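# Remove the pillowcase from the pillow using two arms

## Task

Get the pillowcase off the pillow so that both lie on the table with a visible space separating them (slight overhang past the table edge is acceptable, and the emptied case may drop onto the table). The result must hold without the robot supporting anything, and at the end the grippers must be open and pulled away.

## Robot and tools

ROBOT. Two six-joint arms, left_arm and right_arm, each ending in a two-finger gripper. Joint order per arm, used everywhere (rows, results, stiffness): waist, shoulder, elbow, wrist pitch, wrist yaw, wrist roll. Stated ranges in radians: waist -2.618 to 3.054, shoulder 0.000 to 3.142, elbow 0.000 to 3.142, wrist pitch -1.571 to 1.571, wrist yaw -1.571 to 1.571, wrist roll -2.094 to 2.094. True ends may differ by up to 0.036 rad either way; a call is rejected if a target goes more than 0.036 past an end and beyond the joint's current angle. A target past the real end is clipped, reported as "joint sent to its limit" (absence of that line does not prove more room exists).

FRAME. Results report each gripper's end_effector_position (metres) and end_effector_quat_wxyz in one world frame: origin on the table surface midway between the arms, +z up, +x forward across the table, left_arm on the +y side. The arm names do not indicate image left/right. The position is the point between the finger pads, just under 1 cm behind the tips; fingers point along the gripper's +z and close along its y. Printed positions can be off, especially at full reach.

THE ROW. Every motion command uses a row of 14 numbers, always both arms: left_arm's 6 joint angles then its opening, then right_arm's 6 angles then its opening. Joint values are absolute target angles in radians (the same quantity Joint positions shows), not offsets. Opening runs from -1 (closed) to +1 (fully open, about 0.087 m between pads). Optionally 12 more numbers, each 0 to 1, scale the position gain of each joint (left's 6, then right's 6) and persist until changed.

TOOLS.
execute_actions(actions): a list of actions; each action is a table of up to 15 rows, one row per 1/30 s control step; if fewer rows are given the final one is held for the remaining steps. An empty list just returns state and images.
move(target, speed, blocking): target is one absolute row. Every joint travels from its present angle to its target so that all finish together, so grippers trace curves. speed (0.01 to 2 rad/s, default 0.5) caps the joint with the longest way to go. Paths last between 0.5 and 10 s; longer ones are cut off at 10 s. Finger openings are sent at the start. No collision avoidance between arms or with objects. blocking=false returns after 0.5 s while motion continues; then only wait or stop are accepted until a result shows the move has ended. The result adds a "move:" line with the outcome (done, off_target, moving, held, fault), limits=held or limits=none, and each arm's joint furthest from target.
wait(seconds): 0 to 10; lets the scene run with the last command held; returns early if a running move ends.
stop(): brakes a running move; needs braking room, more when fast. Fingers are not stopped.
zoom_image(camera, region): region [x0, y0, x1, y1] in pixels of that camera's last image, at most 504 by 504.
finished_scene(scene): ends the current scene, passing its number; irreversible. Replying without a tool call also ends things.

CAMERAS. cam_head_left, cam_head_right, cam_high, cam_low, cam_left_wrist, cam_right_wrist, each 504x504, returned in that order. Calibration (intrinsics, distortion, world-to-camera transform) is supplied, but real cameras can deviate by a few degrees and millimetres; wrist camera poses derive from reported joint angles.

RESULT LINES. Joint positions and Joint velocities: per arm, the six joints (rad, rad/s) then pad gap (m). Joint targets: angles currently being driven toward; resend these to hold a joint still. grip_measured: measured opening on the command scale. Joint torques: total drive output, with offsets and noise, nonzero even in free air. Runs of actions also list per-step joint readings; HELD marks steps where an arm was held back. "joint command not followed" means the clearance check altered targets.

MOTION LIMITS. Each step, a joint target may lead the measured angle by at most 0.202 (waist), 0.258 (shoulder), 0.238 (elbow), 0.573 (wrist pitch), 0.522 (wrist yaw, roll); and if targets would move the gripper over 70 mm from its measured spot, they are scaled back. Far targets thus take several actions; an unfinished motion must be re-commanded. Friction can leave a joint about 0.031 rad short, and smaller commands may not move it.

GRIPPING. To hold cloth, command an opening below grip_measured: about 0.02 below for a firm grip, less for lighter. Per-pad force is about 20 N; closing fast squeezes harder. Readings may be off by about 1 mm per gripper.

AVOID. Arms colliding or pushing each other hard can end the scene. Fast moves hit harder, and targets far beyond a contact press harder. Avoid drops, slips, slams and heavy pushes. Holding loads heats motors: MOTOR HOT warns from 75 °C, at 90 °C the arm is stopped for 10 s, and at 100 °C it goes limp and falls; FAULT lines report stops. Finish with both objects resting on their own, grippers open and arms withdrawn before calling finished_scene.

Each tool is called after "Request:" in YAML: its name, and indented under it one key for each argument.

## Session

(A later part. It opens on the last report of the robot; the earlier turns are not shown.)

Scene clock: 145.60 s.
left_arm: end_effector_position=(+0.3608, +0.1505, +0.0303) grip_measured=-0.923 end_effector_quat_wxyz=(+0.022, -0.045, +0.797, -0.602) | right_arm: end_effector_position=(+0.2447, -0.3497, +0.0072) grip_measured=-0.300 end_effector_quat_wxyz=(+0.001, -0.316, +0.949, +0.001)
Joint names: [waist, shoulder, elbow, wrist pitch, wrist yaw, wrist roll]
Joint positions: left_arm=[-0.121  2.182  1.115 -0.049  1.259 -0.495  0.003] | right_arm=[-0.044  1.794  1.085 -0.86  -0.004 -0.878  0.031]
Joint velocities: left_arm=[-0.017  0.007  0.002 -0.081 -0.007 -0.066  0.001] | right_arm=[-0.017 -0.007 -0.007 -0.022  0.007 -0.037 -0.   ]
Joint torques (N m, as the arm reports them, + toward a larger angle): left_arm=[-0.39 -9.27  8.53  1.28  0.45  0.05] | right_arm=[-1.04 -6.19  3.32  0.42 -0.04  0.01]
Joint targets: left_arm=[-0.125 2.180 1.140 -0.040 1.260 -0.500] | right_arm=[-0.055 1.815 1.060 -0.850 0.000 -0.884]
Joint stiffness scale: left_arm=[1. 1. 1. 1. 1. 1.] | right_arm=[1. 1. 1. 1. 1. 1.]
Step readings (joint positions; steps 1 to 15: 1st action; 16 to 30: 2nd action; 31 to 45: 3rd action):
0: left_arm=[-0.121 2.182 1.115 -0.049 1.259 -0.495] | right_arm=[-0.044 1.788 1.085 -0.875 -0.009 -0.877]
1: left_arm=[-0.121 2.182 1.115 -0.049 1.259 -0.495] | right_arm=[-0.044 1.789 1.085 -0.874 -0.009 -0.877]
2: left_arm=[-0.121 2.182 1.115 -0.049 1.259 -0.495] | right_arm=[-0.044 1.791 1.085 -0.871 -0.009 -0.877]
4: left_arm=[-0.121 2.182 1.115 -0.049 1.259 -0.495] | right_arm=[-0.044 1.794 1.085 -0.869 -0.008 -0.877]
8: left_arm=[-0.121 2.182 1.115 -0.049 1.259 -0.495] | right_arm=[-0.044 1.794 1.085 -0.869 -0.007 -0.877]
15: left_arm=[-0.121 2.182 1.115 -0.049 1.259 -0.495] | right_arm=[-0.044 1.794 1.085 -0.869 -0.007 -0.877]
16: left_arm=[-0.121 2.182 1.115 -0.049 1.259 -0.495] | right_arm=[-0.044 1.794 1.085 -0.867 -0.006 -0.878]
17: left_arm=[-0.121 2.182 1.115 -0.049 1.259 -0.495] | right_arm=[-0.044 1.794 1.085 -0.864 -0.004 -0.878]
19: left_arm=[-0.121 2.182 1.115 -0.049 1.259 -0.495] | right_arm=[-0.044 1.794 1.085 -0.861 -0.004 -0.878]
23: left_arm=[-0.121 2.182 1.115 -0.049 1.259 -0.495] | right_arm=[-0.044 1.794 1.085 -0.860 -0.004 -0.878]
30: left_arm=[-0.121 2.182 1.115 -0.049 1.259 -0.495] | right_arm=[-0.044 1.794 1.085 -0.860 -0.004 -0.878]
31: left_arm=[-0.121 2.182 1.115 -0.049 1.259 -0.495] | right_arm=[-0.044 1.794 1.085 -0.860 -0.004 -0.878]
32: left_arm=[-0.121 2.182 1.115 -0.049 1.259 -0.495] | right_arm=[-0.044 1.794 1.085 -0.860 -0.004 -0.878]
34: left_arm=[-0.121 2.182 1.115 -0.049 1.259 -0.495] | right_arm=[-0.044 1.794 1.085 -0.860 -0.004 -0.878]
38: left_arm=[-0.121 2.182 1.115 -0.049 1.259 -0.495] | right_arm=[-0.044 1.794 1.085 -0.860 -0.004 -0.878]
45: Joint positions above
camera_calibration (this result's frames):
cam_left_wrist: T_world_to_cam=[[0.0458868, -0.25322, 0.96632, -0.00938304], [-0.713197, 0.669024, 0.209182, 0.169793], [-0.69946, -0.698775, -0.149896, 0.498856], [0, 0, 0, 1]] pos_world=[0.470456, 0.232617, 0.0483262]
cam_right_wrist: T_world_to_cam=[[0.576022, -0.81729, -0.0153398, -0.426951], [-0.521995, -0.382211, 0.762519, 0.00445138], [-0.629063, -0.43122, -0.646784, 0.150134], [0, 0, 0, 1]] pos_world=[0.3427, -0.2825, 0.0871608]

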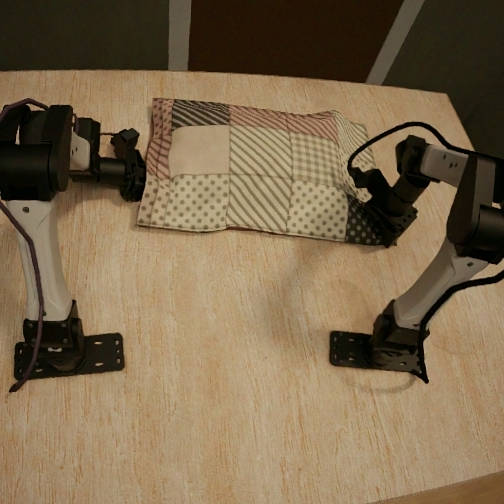

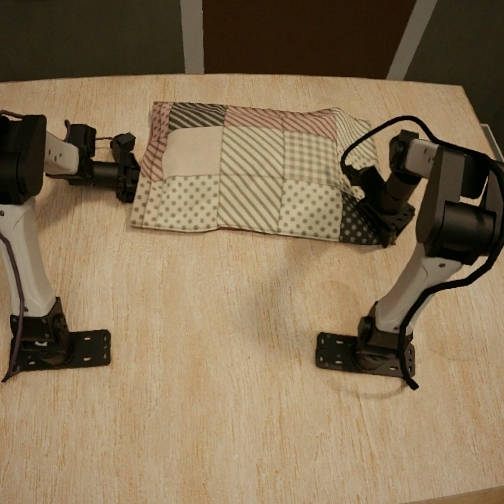

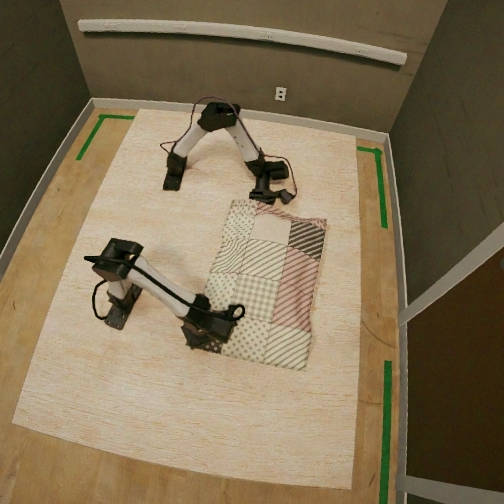

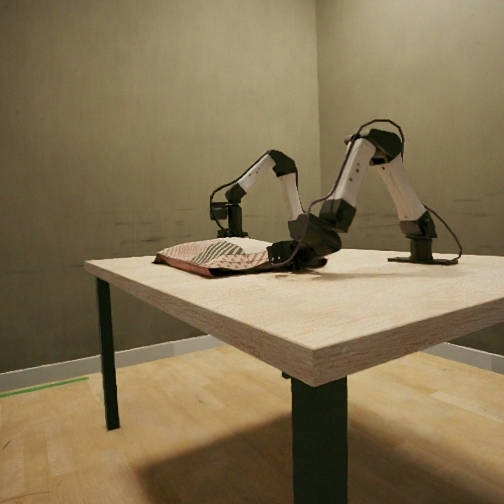

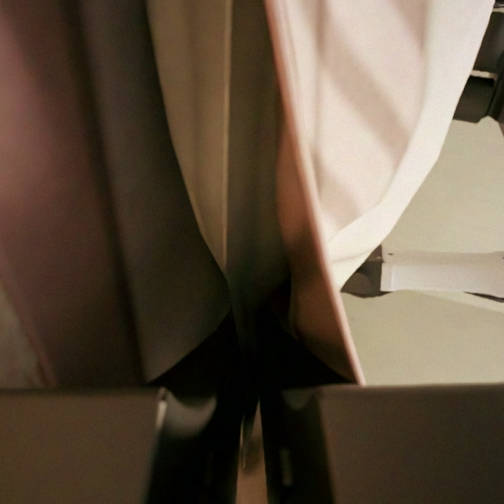

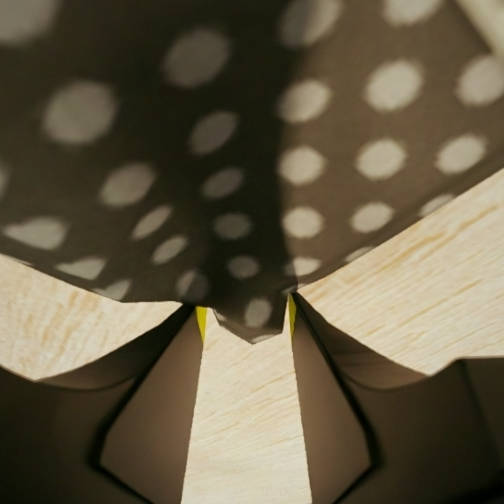

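Buckling nicely. Close.

Request:
execute_actions:
  actions:
    - [[-0.125,2.18,1.14,-0.04,1.26,-0.5,-1,-0.055,1.815,1.06,-0.85,0,-0.884,-0.7]]
    - [[-0.125,2.18,1.14,-0.04,1.26,-0.5,-1,-0.055,1.815,1.06,-0.85,0,-0.884,-1]]

Request:
move:
  target: [-0.125,2.15,1.14,-0.04,1.26,-0.5,-1,-0.09,1.73,1.15,-0.97,0,-0.884,-1]
  speed: 0.25

Scene clock: 150.30 s.
left_arm: end_effector_position=(+0.3608, +0.1505, +0.0304) grip_measured=-0.923 end_effector_quat_wxyz=(+0.022, -0.045, +0.797, -0.602) | right_arm: end_effector_position=(+0.2450, -0.3497, +0.0072) grip_measured=-0.934 end_effector_quat_wxyz=(+0.002, -0.316, +0.949, +0.001)
Joint names: [waist, shoulder, elbow, wrist pitch, wrist yaw, wrist roll]
Joint positions: left_arm=[-0.121  2.182  1.115 -0.049  1.26  -0.495  0.003] | right_arm=[-0.044  1.794  1.085 -0.859 -0.004 -0.878  0.003]
Joint velocities: left_arm=[-0.002  0.007  0.017  0.11  -0.007 -0.007 -0.   ] | right_arm=[-0.012 -0.002 -0.002  0.022 -0.037 -0.11   0.087]
Joint torques (N m, as the arm reports them, + toward a larger angle): left_arm=[-0.39 -9.28  8.53  1.28  0.45  0.05] | right_arm=[-1.03 -6.12  3.32  0.43 -0.05  0.01]
Joint targets: left_arm=[-0.125 2.180 1.140 -0.040 1.260 -0.500] | right_arm=[-0.055 1.815 1.060 -0.850 0.000 -0.884]
Joint stiffness scale: left_arm=[1. 1. 1. 1. 1. 1.] | right_arm=[1. 1. 1. 1. 1. 1.]
Step readings (joint positions; steps 1 to 15: 1st action; 16 to 30: 2nd action):
0: left_arm=[-0.121 2.182 1.115 -0.049 1.259 -0.495] | right_arm=[-0.044 1.794 1.085 -0.860 -0.004 -0.878]
1: left_arm=[-0.121 2.182 1.115 -0.049 1.259 -0.495] | right_arm=[-0.044 1.794 1.085 -0.860 -0.004 -0.878]
2: left_arm=[-0.121 2.182 1.115 -0.049 1.259 -0.495] | right_arm=[-0.044 1.794 1.085 -0.859 -0.004 -0.878]
4: left_arm=[-0.121 2.182 1.115 -0.049 1.259 -0.495] | right_arm=[-0.044 1.794 1.085 -0.859 -0.004 -0.878]
8: left_arm=[-0.121 2.182 1.115 -0.049 1.260 -0.495] | right_arm=[-0.044 1.794 1.085 -0.859 -0.004 -0.878]
15: left_arm=[-0.121 2.182 1.115 -0.049 1.260 -0.495] | right_arm=[-0.044 1.794 1.085 -0.859 -0.004 -0.878]
16: left_arm=[-0.121 2.182 1.115 -0.049 1.260 -0.495] | right_arm=[-0.044 1.794 1.085 -0.859 -0.004 -0.878]
17: left_arm=[-0.121 2.182 1.115 -0.049 1.260 -0.495] | right_arm=[-0.044 1.794 1.085 -0.859 -0.004 -0.878]
19: left_arm=[-0.121 2.182 1.115 -0.049 1.260 -0.495] | right_arm=[-0.044 1.794 1.085 -0.859 -0.004 -0.878]
23: left_arm=[-0.121 2.182 1.115 -0.049 1.260 -0.495] | right_arm=[-0.044 1.794 1.085 -0.859 -0.004 -0.878]
30: Joint positions above
camera_calibration (this result's frames):
cam_left_wrist: T_world_to_cam=[[0.0458603, -0.252897, 0.966406, -0.00948366], [-0.713081, 0.669215, 0.208965, 0.169704], [-0.69958, -0.698709, -0.149646, 0.498862], [0, 0, 0, 1]] pos_world=[0.470441, 0.232593, 0.0483556]
cam_right_wrist: T_world_to_cam=[[0.576038, -0.817294, -0.0144805, -0.427177], [-0.522844, -0.382008, 0.76204, 0.00487619], [-0.628343, -0.431393, -0.647368, 0.150028], [0, 0, 0, 1]] pos_world=[0.342889, -0.282546, 0.0872219]

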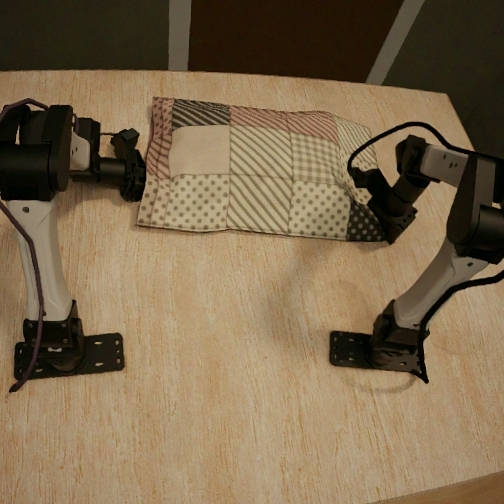

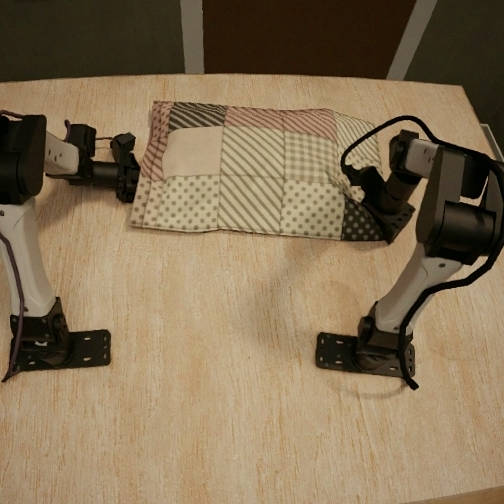

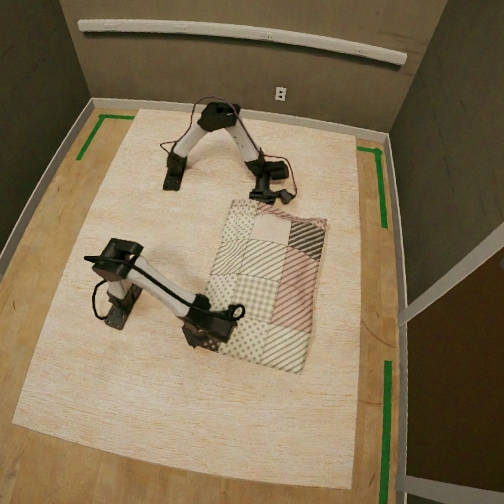

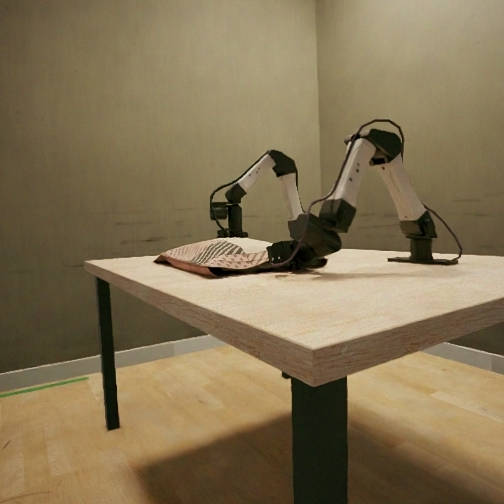

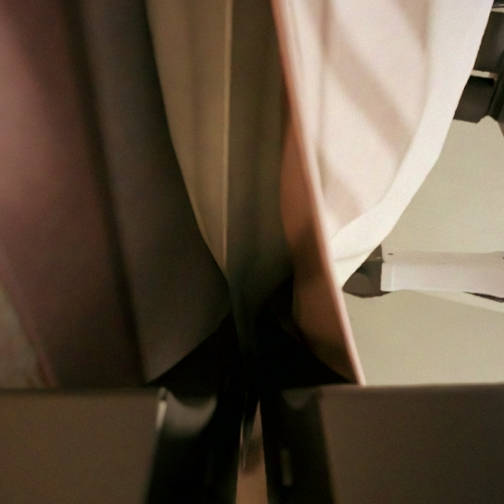

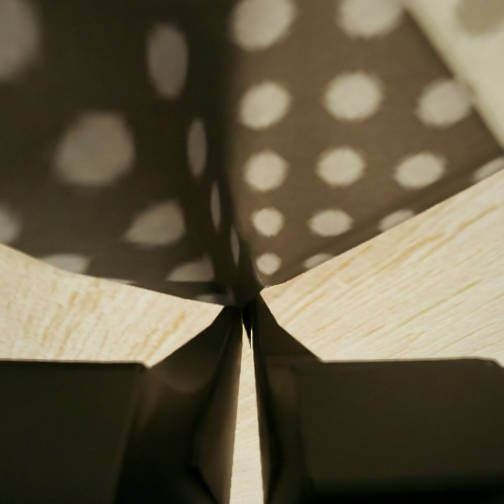

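Scene clock: 155.80 s.
left_arm: end_effector_position=(+0.3607, +0.1505, +0.0305) grip_measured=-0.923 end_effector_quat_wxyz=(+0.022, -0.045, +0.797, -0.602) | right_arm: end_effector_position=(+0.2392, -0.3563, +0.0315) grip_measured=-0.953 end_effector_quat_wxyz=(+0.003, -0.301, +0.954, +0.004)
Joint names: [waist, shoulder, elbow, wrist pitch, wrist yaw, wrist roll]
Joint positions: left_arm=[-0.121  2.182  1.115 -0.049  1.26  -0.495  0.003] | right_arm=[-0.076  1.747  1.133 -0.956 -0.009 -0.878  0.002]
Joint velocities: left_arm=[ 0.012 -0.002 -0.012  0.007  0.051 -0.007  0.   ] | right_arm=[ 0.002 -0.022 -0.002 -0.051  0.022 -0.11  -0.056]
Joint torques (N m, as the arm reports them, + toward a larger angle): left_arm=[ -0.39 -11.43   8.54   1.28   0.44   0.05] | right_arm=[-1.32 -8.75  6.43  0.19  0.01  0.01]
Joint targets: left_arm=[-0.125 2.150 1.140 -0.040 1.260 -0.500] | right_arm=[-0.090 1.730 1.150 -0.970 -0.000 -0.884]
Joint stiffness scale: left_arm=[1. 1. 1. 1. 1. 1.] | right_arm=[1. 1. 1. 1. 1. 1.]
move: moving (right_arm; no rest 5 s after the path's end), off_target (left_arm); limits=none; left_arm: farthest joint: the shoulder, 0.032 radians from its target (0.032 radians at the start); right_arm: farthest joint: the shoulder, 0.017 radians from its target (0.064 radians at the start)
camera_calibration (this result's frames):
cam_left_wrist: T_world_to_cam=[[0.0458074, -0.252251, 0.966577, -0.00968497], [-0.71285, 0.669597, 0.20853, 0.169524], [-0.699819, -0.698576, -0.149145, 0.498872], [0, 0, 0, 1]] pos_world=[0.47041, 0.232544, 0.0484144]
cam_right_wrist: T_world_to_cam=[[0.549875, -0.835021, -0.0194387, -0.428775], [-0.534345, -0.369572, 0.760192, -0.0119443], [-0.64196, -0.407624, -0.649408, 0.171106], [0, 0, 0, 1]] pos_world=[0.339233, -0.292704, 0.111862]

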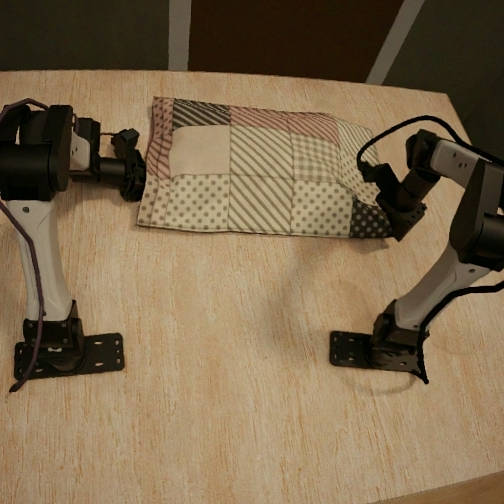

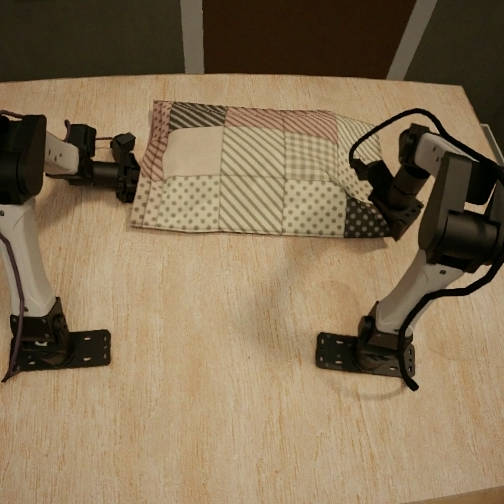

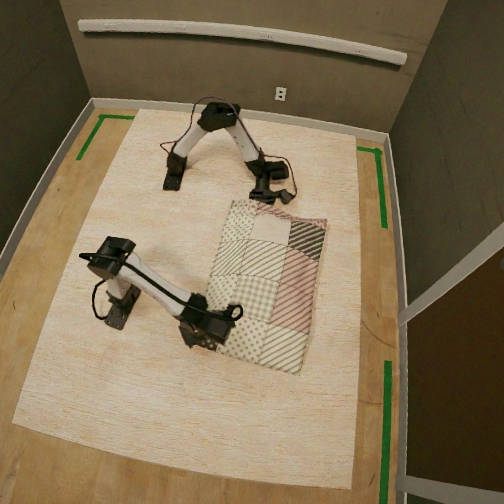

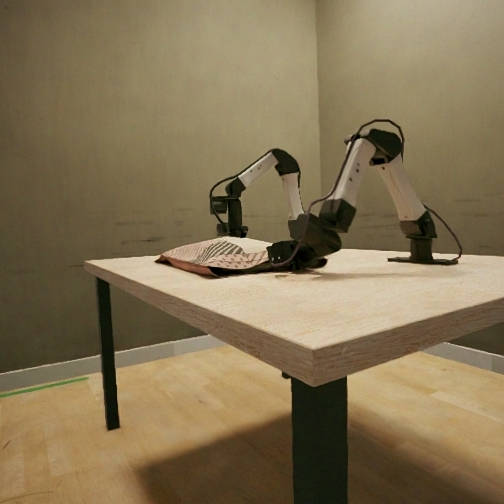

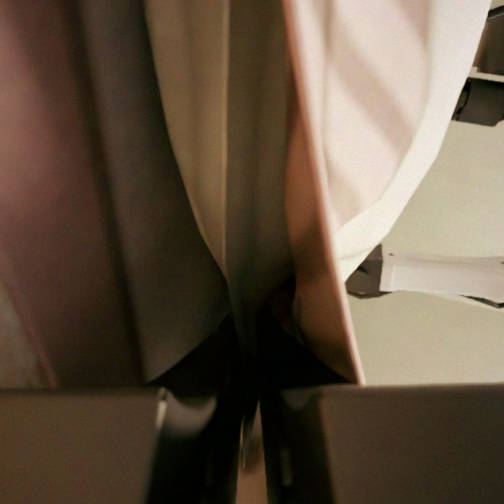

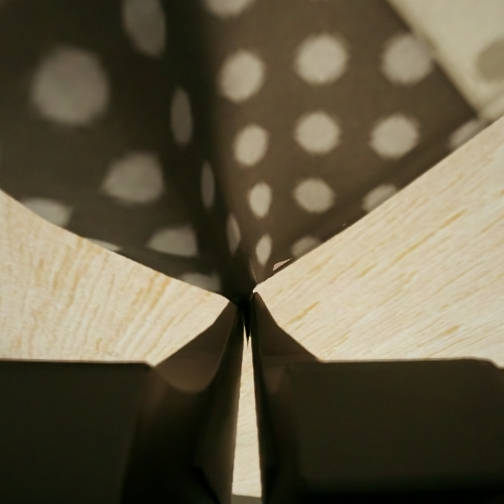

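Request:
move:
  target: [-0.125,2.14,1.14,-0.04,1.26,-0.5,-1,-0.42,1.90,1.38,-1.03,0,-1.3,-0.975]
  speed: 0.25

Scene clock: 164.47 s.
left_arm: end_effector_position=(+0.3570, +0.1440, +0.0389) grip_measured=-0.923 end_effector_quat_wxyz=(+0.019, -0.030, +0.791, -0.610) | right_arm: end_effector_position=(+0.2406, -0.4578, +0.0394) grip_measured=-0.942 end_effector_quat_wxyz=(+0.026, -0.342, +0.939, +0.030)
Joint names: [waist, shoulder, elbow, wrist pitch, wrist yaw, wrist roll]
Joint positions: left_arm=[-0.138  2.166  1.115 -0.049  1.281 -0.495  0.003] | right_arm=[-0.396  1.887  1.353 -1.053 -0.077 -1.286  0.003]
Joint velocities: left_arm=[-0.007  0.007 -0.007  0.007 -0.007 -0.051  0.001] | right_arm=[-0.002 -0.012 -0.002 -0.037 -0.051 -0.007 -0.002]
Joint torques (N m, as the arm reports them, + toward a larger angle): left_arm=[  1.2  -11.04   8.62   1.29   0.23   0.06] | right_arm=[-2.22 -7.99  7.13  0.5   0.81 -0.07]
Joint targets: left_arm=[-0.125 2.140 1.140 -0.040 1.260 -0.500] | right_arm=[-0.420 1.900 1.380 -1.030 0.000 -1.300]
Joint stiffness scale: left_arm=[1. 1. 1. 1. 1. 1.] | right_arm=[1. 1. 1. 1. 1. 1.]
move: off_target (left_arm, right_arm); limits=none; left_arm: farthest joint: the shoulder, 0.026 radians from its target (0.042 radians at the start); right_arm: farthest joint: the wrist yaw, 0.077 radians from its target (0.009 radians at the start)
camera_calibration (this result's frames):
cam_left_wrist: T_world_to_cam=[[0.0260874, -0.234157, 0.971849, -0.0150579], [-0.697829, 0.691847, 0.185425, 0.161803], [-0.715789, -0.683021, -0.145353, 0.496312], [0, 0, 0, 1]] pos_world=[0.468559, 0.223523, 0.056772]
cam_right_wrist: T_world_to_cam=[[0.621654, -0.781471, -0.0533781, -0.505583], [-0.519749, -0.462518, 0.718288, -0.0991332], [-0.58601, -0.418783, -0.693695, 0.118996], [0, 0, 0, 1]] pos_world=[0.332506, -0.391116, 0.126766]

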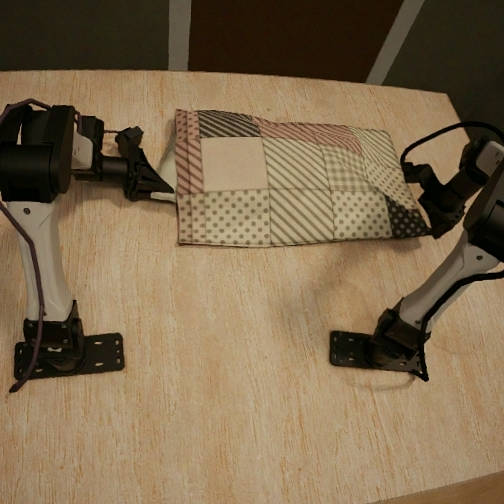

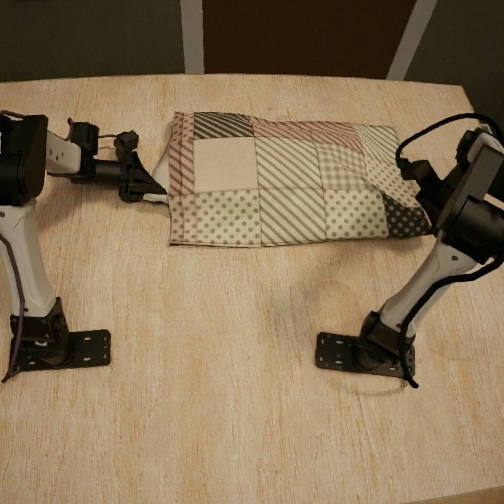

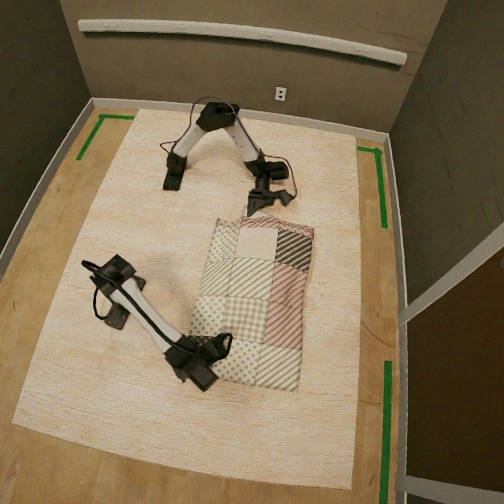

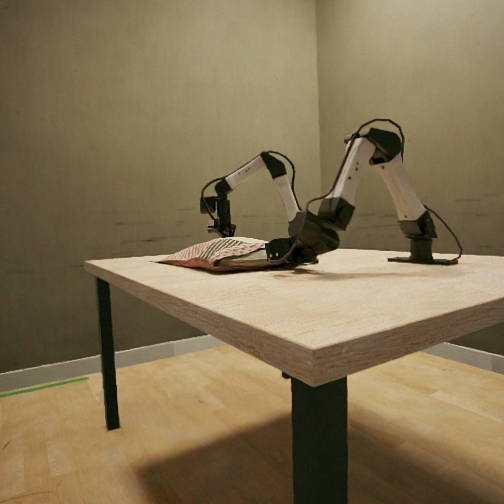

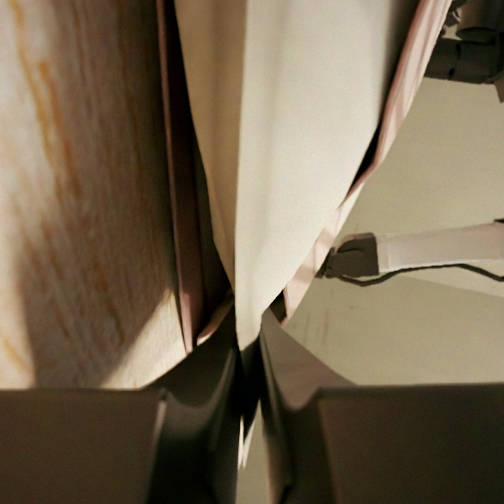

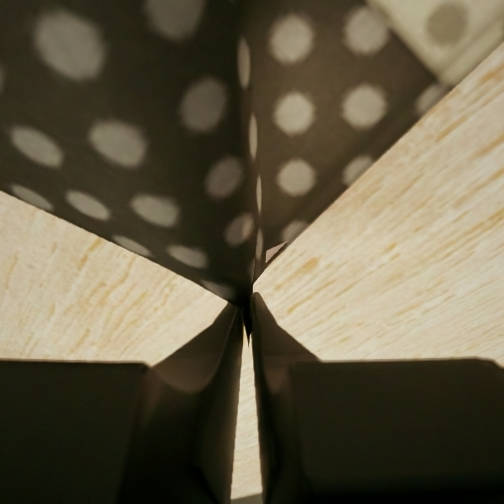

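Request:
move:
  target: [0.28,2.13,1.53,-1.37,1.0,0.5,-1,-0.72,2.14,1.72,-1.13,0,-1.7,-0.975]
  speed: 0.4

Scene clock: 178.73 s.
left_arm: end_effector_position=(+0.3278, +0.3077, +0.0768) grip_measured=-0.923 end_effector_quat_wxyz=(+0.016, -0.041, +0.861, -0.507) | right_arm: end_effector_position=(+0.2111, -0.5987, +0.0389) grip_measured=-0.942 end_effector_quat_wxyz=(+0.014, -0.387, +0.922, +0.005)
Joint names: [waist, shoulder, elbow, wrist pitch, wrist yaw, wrist roll]
Joint positions: left_arm=[ 0.271  2.166  1.503 -1.348  1.003  0.493  0.003] | right_arm=[-0.706  2.127  1.695 -1.14  -0.029 -1.691  0.003]
Joint velocities: left_arm=[ 0.002  0.002 -0.007 -0.051  0.007 -0.051  0.   ] | right_arm=[ 0.017  0.007 -0.002  0.081 -0.081 -0.022 -0.   ]
Joint torques (N m, as the arm reports them, + toward a larger angle): left_arm=[  0.84 -11.74   8.82  -0.6    0.37   0.18] | right_arm=[ -1.4  -10.28   7.04   0.36   0.23  -0.01]
Joint targets: left_arm=[0.280 2.130 1.530 -1.370 1.000 0.500] | right_arm=[-0.720 2.140 1.720 -1.130 -0.000 -1.700]
Joint stiffness scale: left_arm=[1. 1. 1. 1. 1. 1.] | right_arm=[1. 1. 1. 1. 1. 1.]
move: off_target (left_arm, right_arm); limits=none; left_arm: farthest joint: the shoulder, 0.036 radians from its target (0.036 radians at the start); right_arm: farthest joint: the wrist yaw, 0.029 radians from its target (0.077 radians at the start)
camera_calibration (this result's frames):
cam_left_wrist: T_world_to_cam=[[0.0556308, -0.466156, 0.882952, 0.0557132], [-0.698468, 0.613751, 0.368038, 0.0313807], [-0.713476, -0.637188, -0.291451, 0.589109], [0, 0, 0, 1]] pos_world=[0.439134, 0.382084, 0.110955]
cam_right_wrist: T_world_to_cam=[[0.693528, -0.720319, -0.0126231, -0.577465], [-0.473208, -0.46868, 0.745931, -0.193881], [-0.543225, -0.511351, -0.665903, -0.0231771], [0, 0, 0, 1]] pos_world=[0.296152, -0.518679, 0.121899]

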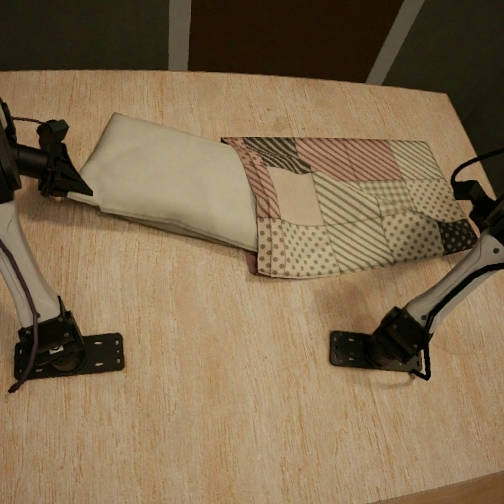

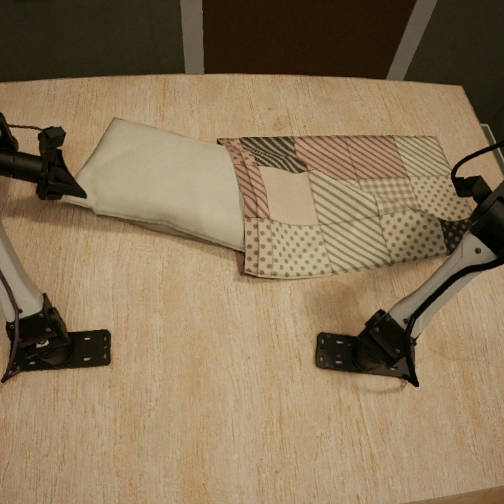

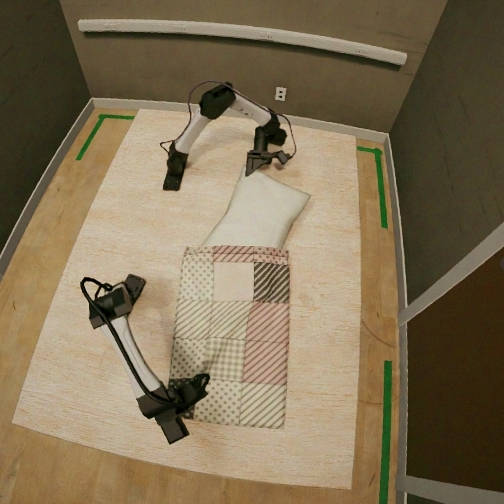

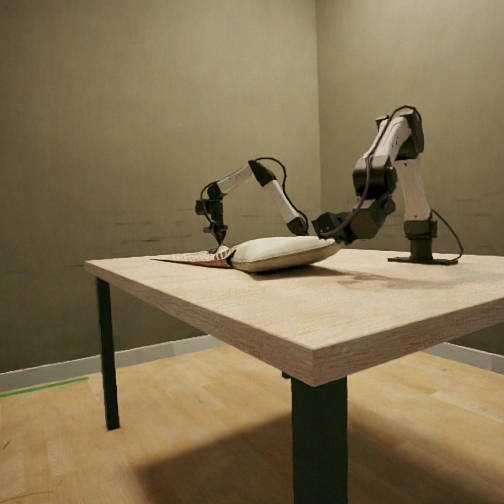

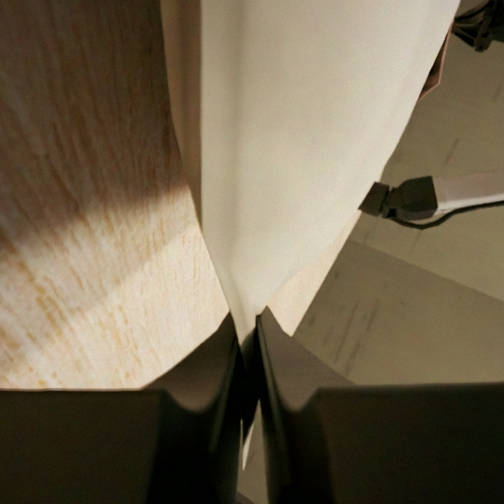

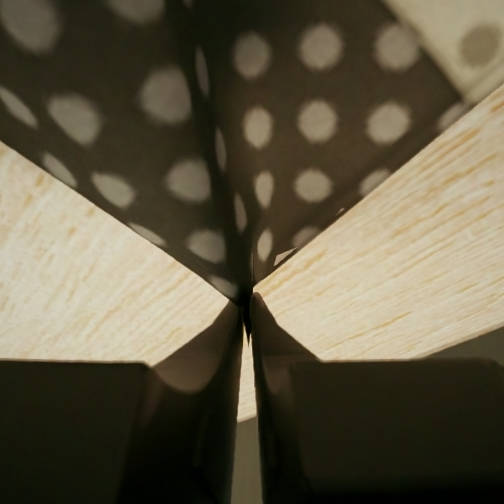

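Request:
move:
  target: [0.85,2.235,1.855,-1.56,0.8,0.55,-1,-0.85,2.28,1.96,-1.22,0,-1.8,-0.975]
  speed: 0.3

Scene clock: 186.50 s.
left_arm: end_effector_position=(+0.2936, +0.5287, +0.0986) grip_measured=-0.923 end_effector_quat_wxyz=(+0.129, -0.240, +0.877, -0.396) | right_arm: end_effector_position=(+0.1842, -0.6664, +0.0445) grip_measured=-0.942 end_effector_quat_wxyz=(+0.008, -0.372, +0.928, -0.014)
Joint names: [waist, shoulder, elbow, wrist pitch, wrist yaw, wrist roll]
Joint positions: left_arm=[ 0.848  2.225  1.828 -1.543  0.796  0.544  0.003] | right_arm=[-0.84   2.266  1.938 -1.213 -0.012 -1.793  0.003]
Joint velocities: left_arm=[ 0.002  0.007 -0.022 -0.066  0.125  0.007 -0.002] | right_arm=[ 0.007  0.012 -0.022  0.007 -0.007  0.007  0.   ]
Joint torques (N m, as the arm reports them, + toward a larger angle): left_arm=[-0.01 -9.19  9.37 -0.46  0.4   0.16] | right_arm=[ -0.98 -11.44   6.96   0.25   0.03   0.  ]
Joint targets: left_arm=[0.850 2.235 1.855 -1.560 0.800 0.550] | right_arm=[-0.850 2.280 1.960 -1.220 0.000 -1.800]
Joint stiffness scale: left_arm=[1. 1. 1. 1. 1. 1.] | right_arm=[1. 1. 1. 1. 1. 1.]
move: off_target (left_arm, right_arm); limits=none; left_arm: farthest joint: the elbow, 0.027 radians from its target (0.352 radians at the start); right_arm: farthest joint: the elbow, 0.022 radians from its target (0.265 radians at the start)
camera_calibration (this result's frames):
cam_left_wrist: T_world_to_cam=[[0.312342, -0.55672, 0.769744, 0.125095], [-0.873222, 0.150805, 0.463401, 0.150456], [-0.374066, -0.816897, -0.439038, 0.721732], [0, 0, 0, 1]] pos_world=[0.362284, 0.636534, 0.150856]
cam_right_wrist: T_world_to_cam=[[0.669046, -0.74301, 0.017686, -0.619455], [-0.490942, -0.423955, 0.761077, -0.210099], [-0.55799, -0.517879, -0.64842, -0.0711607], [0, 0, 0, 1]] pos_world=[0.271591, -0.586186, 0.124715]

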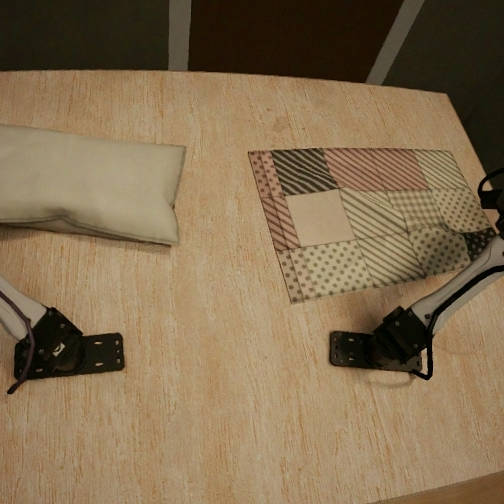

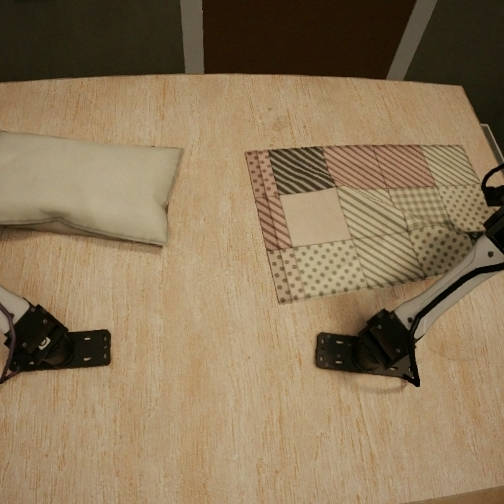

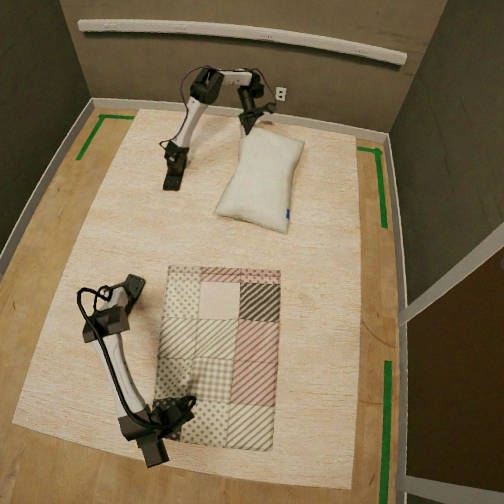

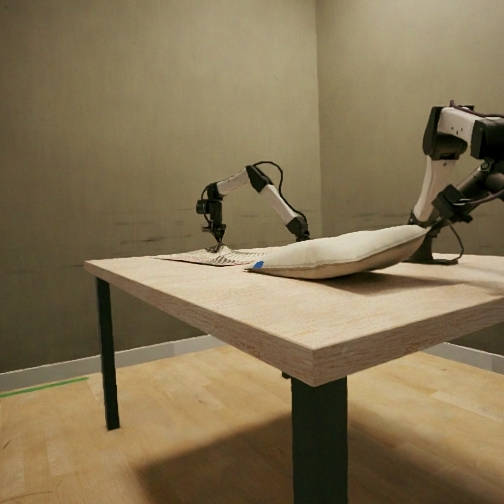

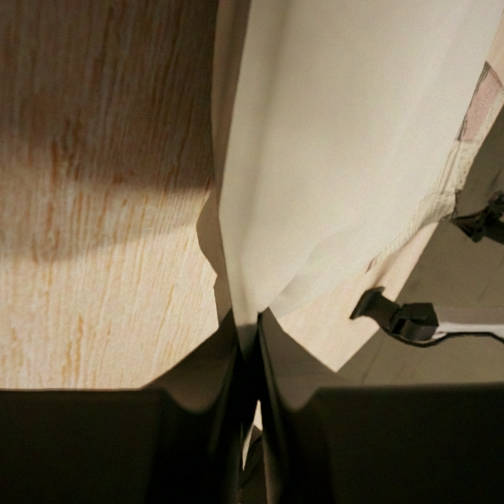

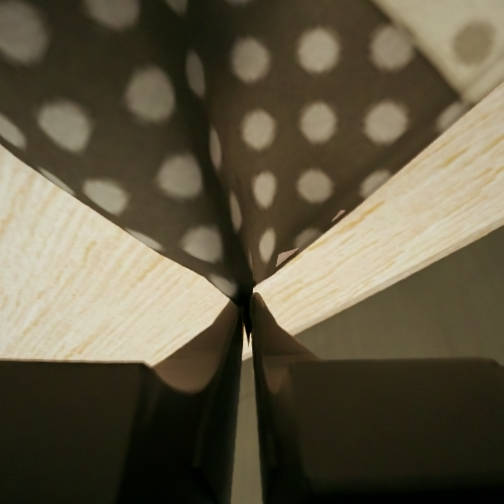

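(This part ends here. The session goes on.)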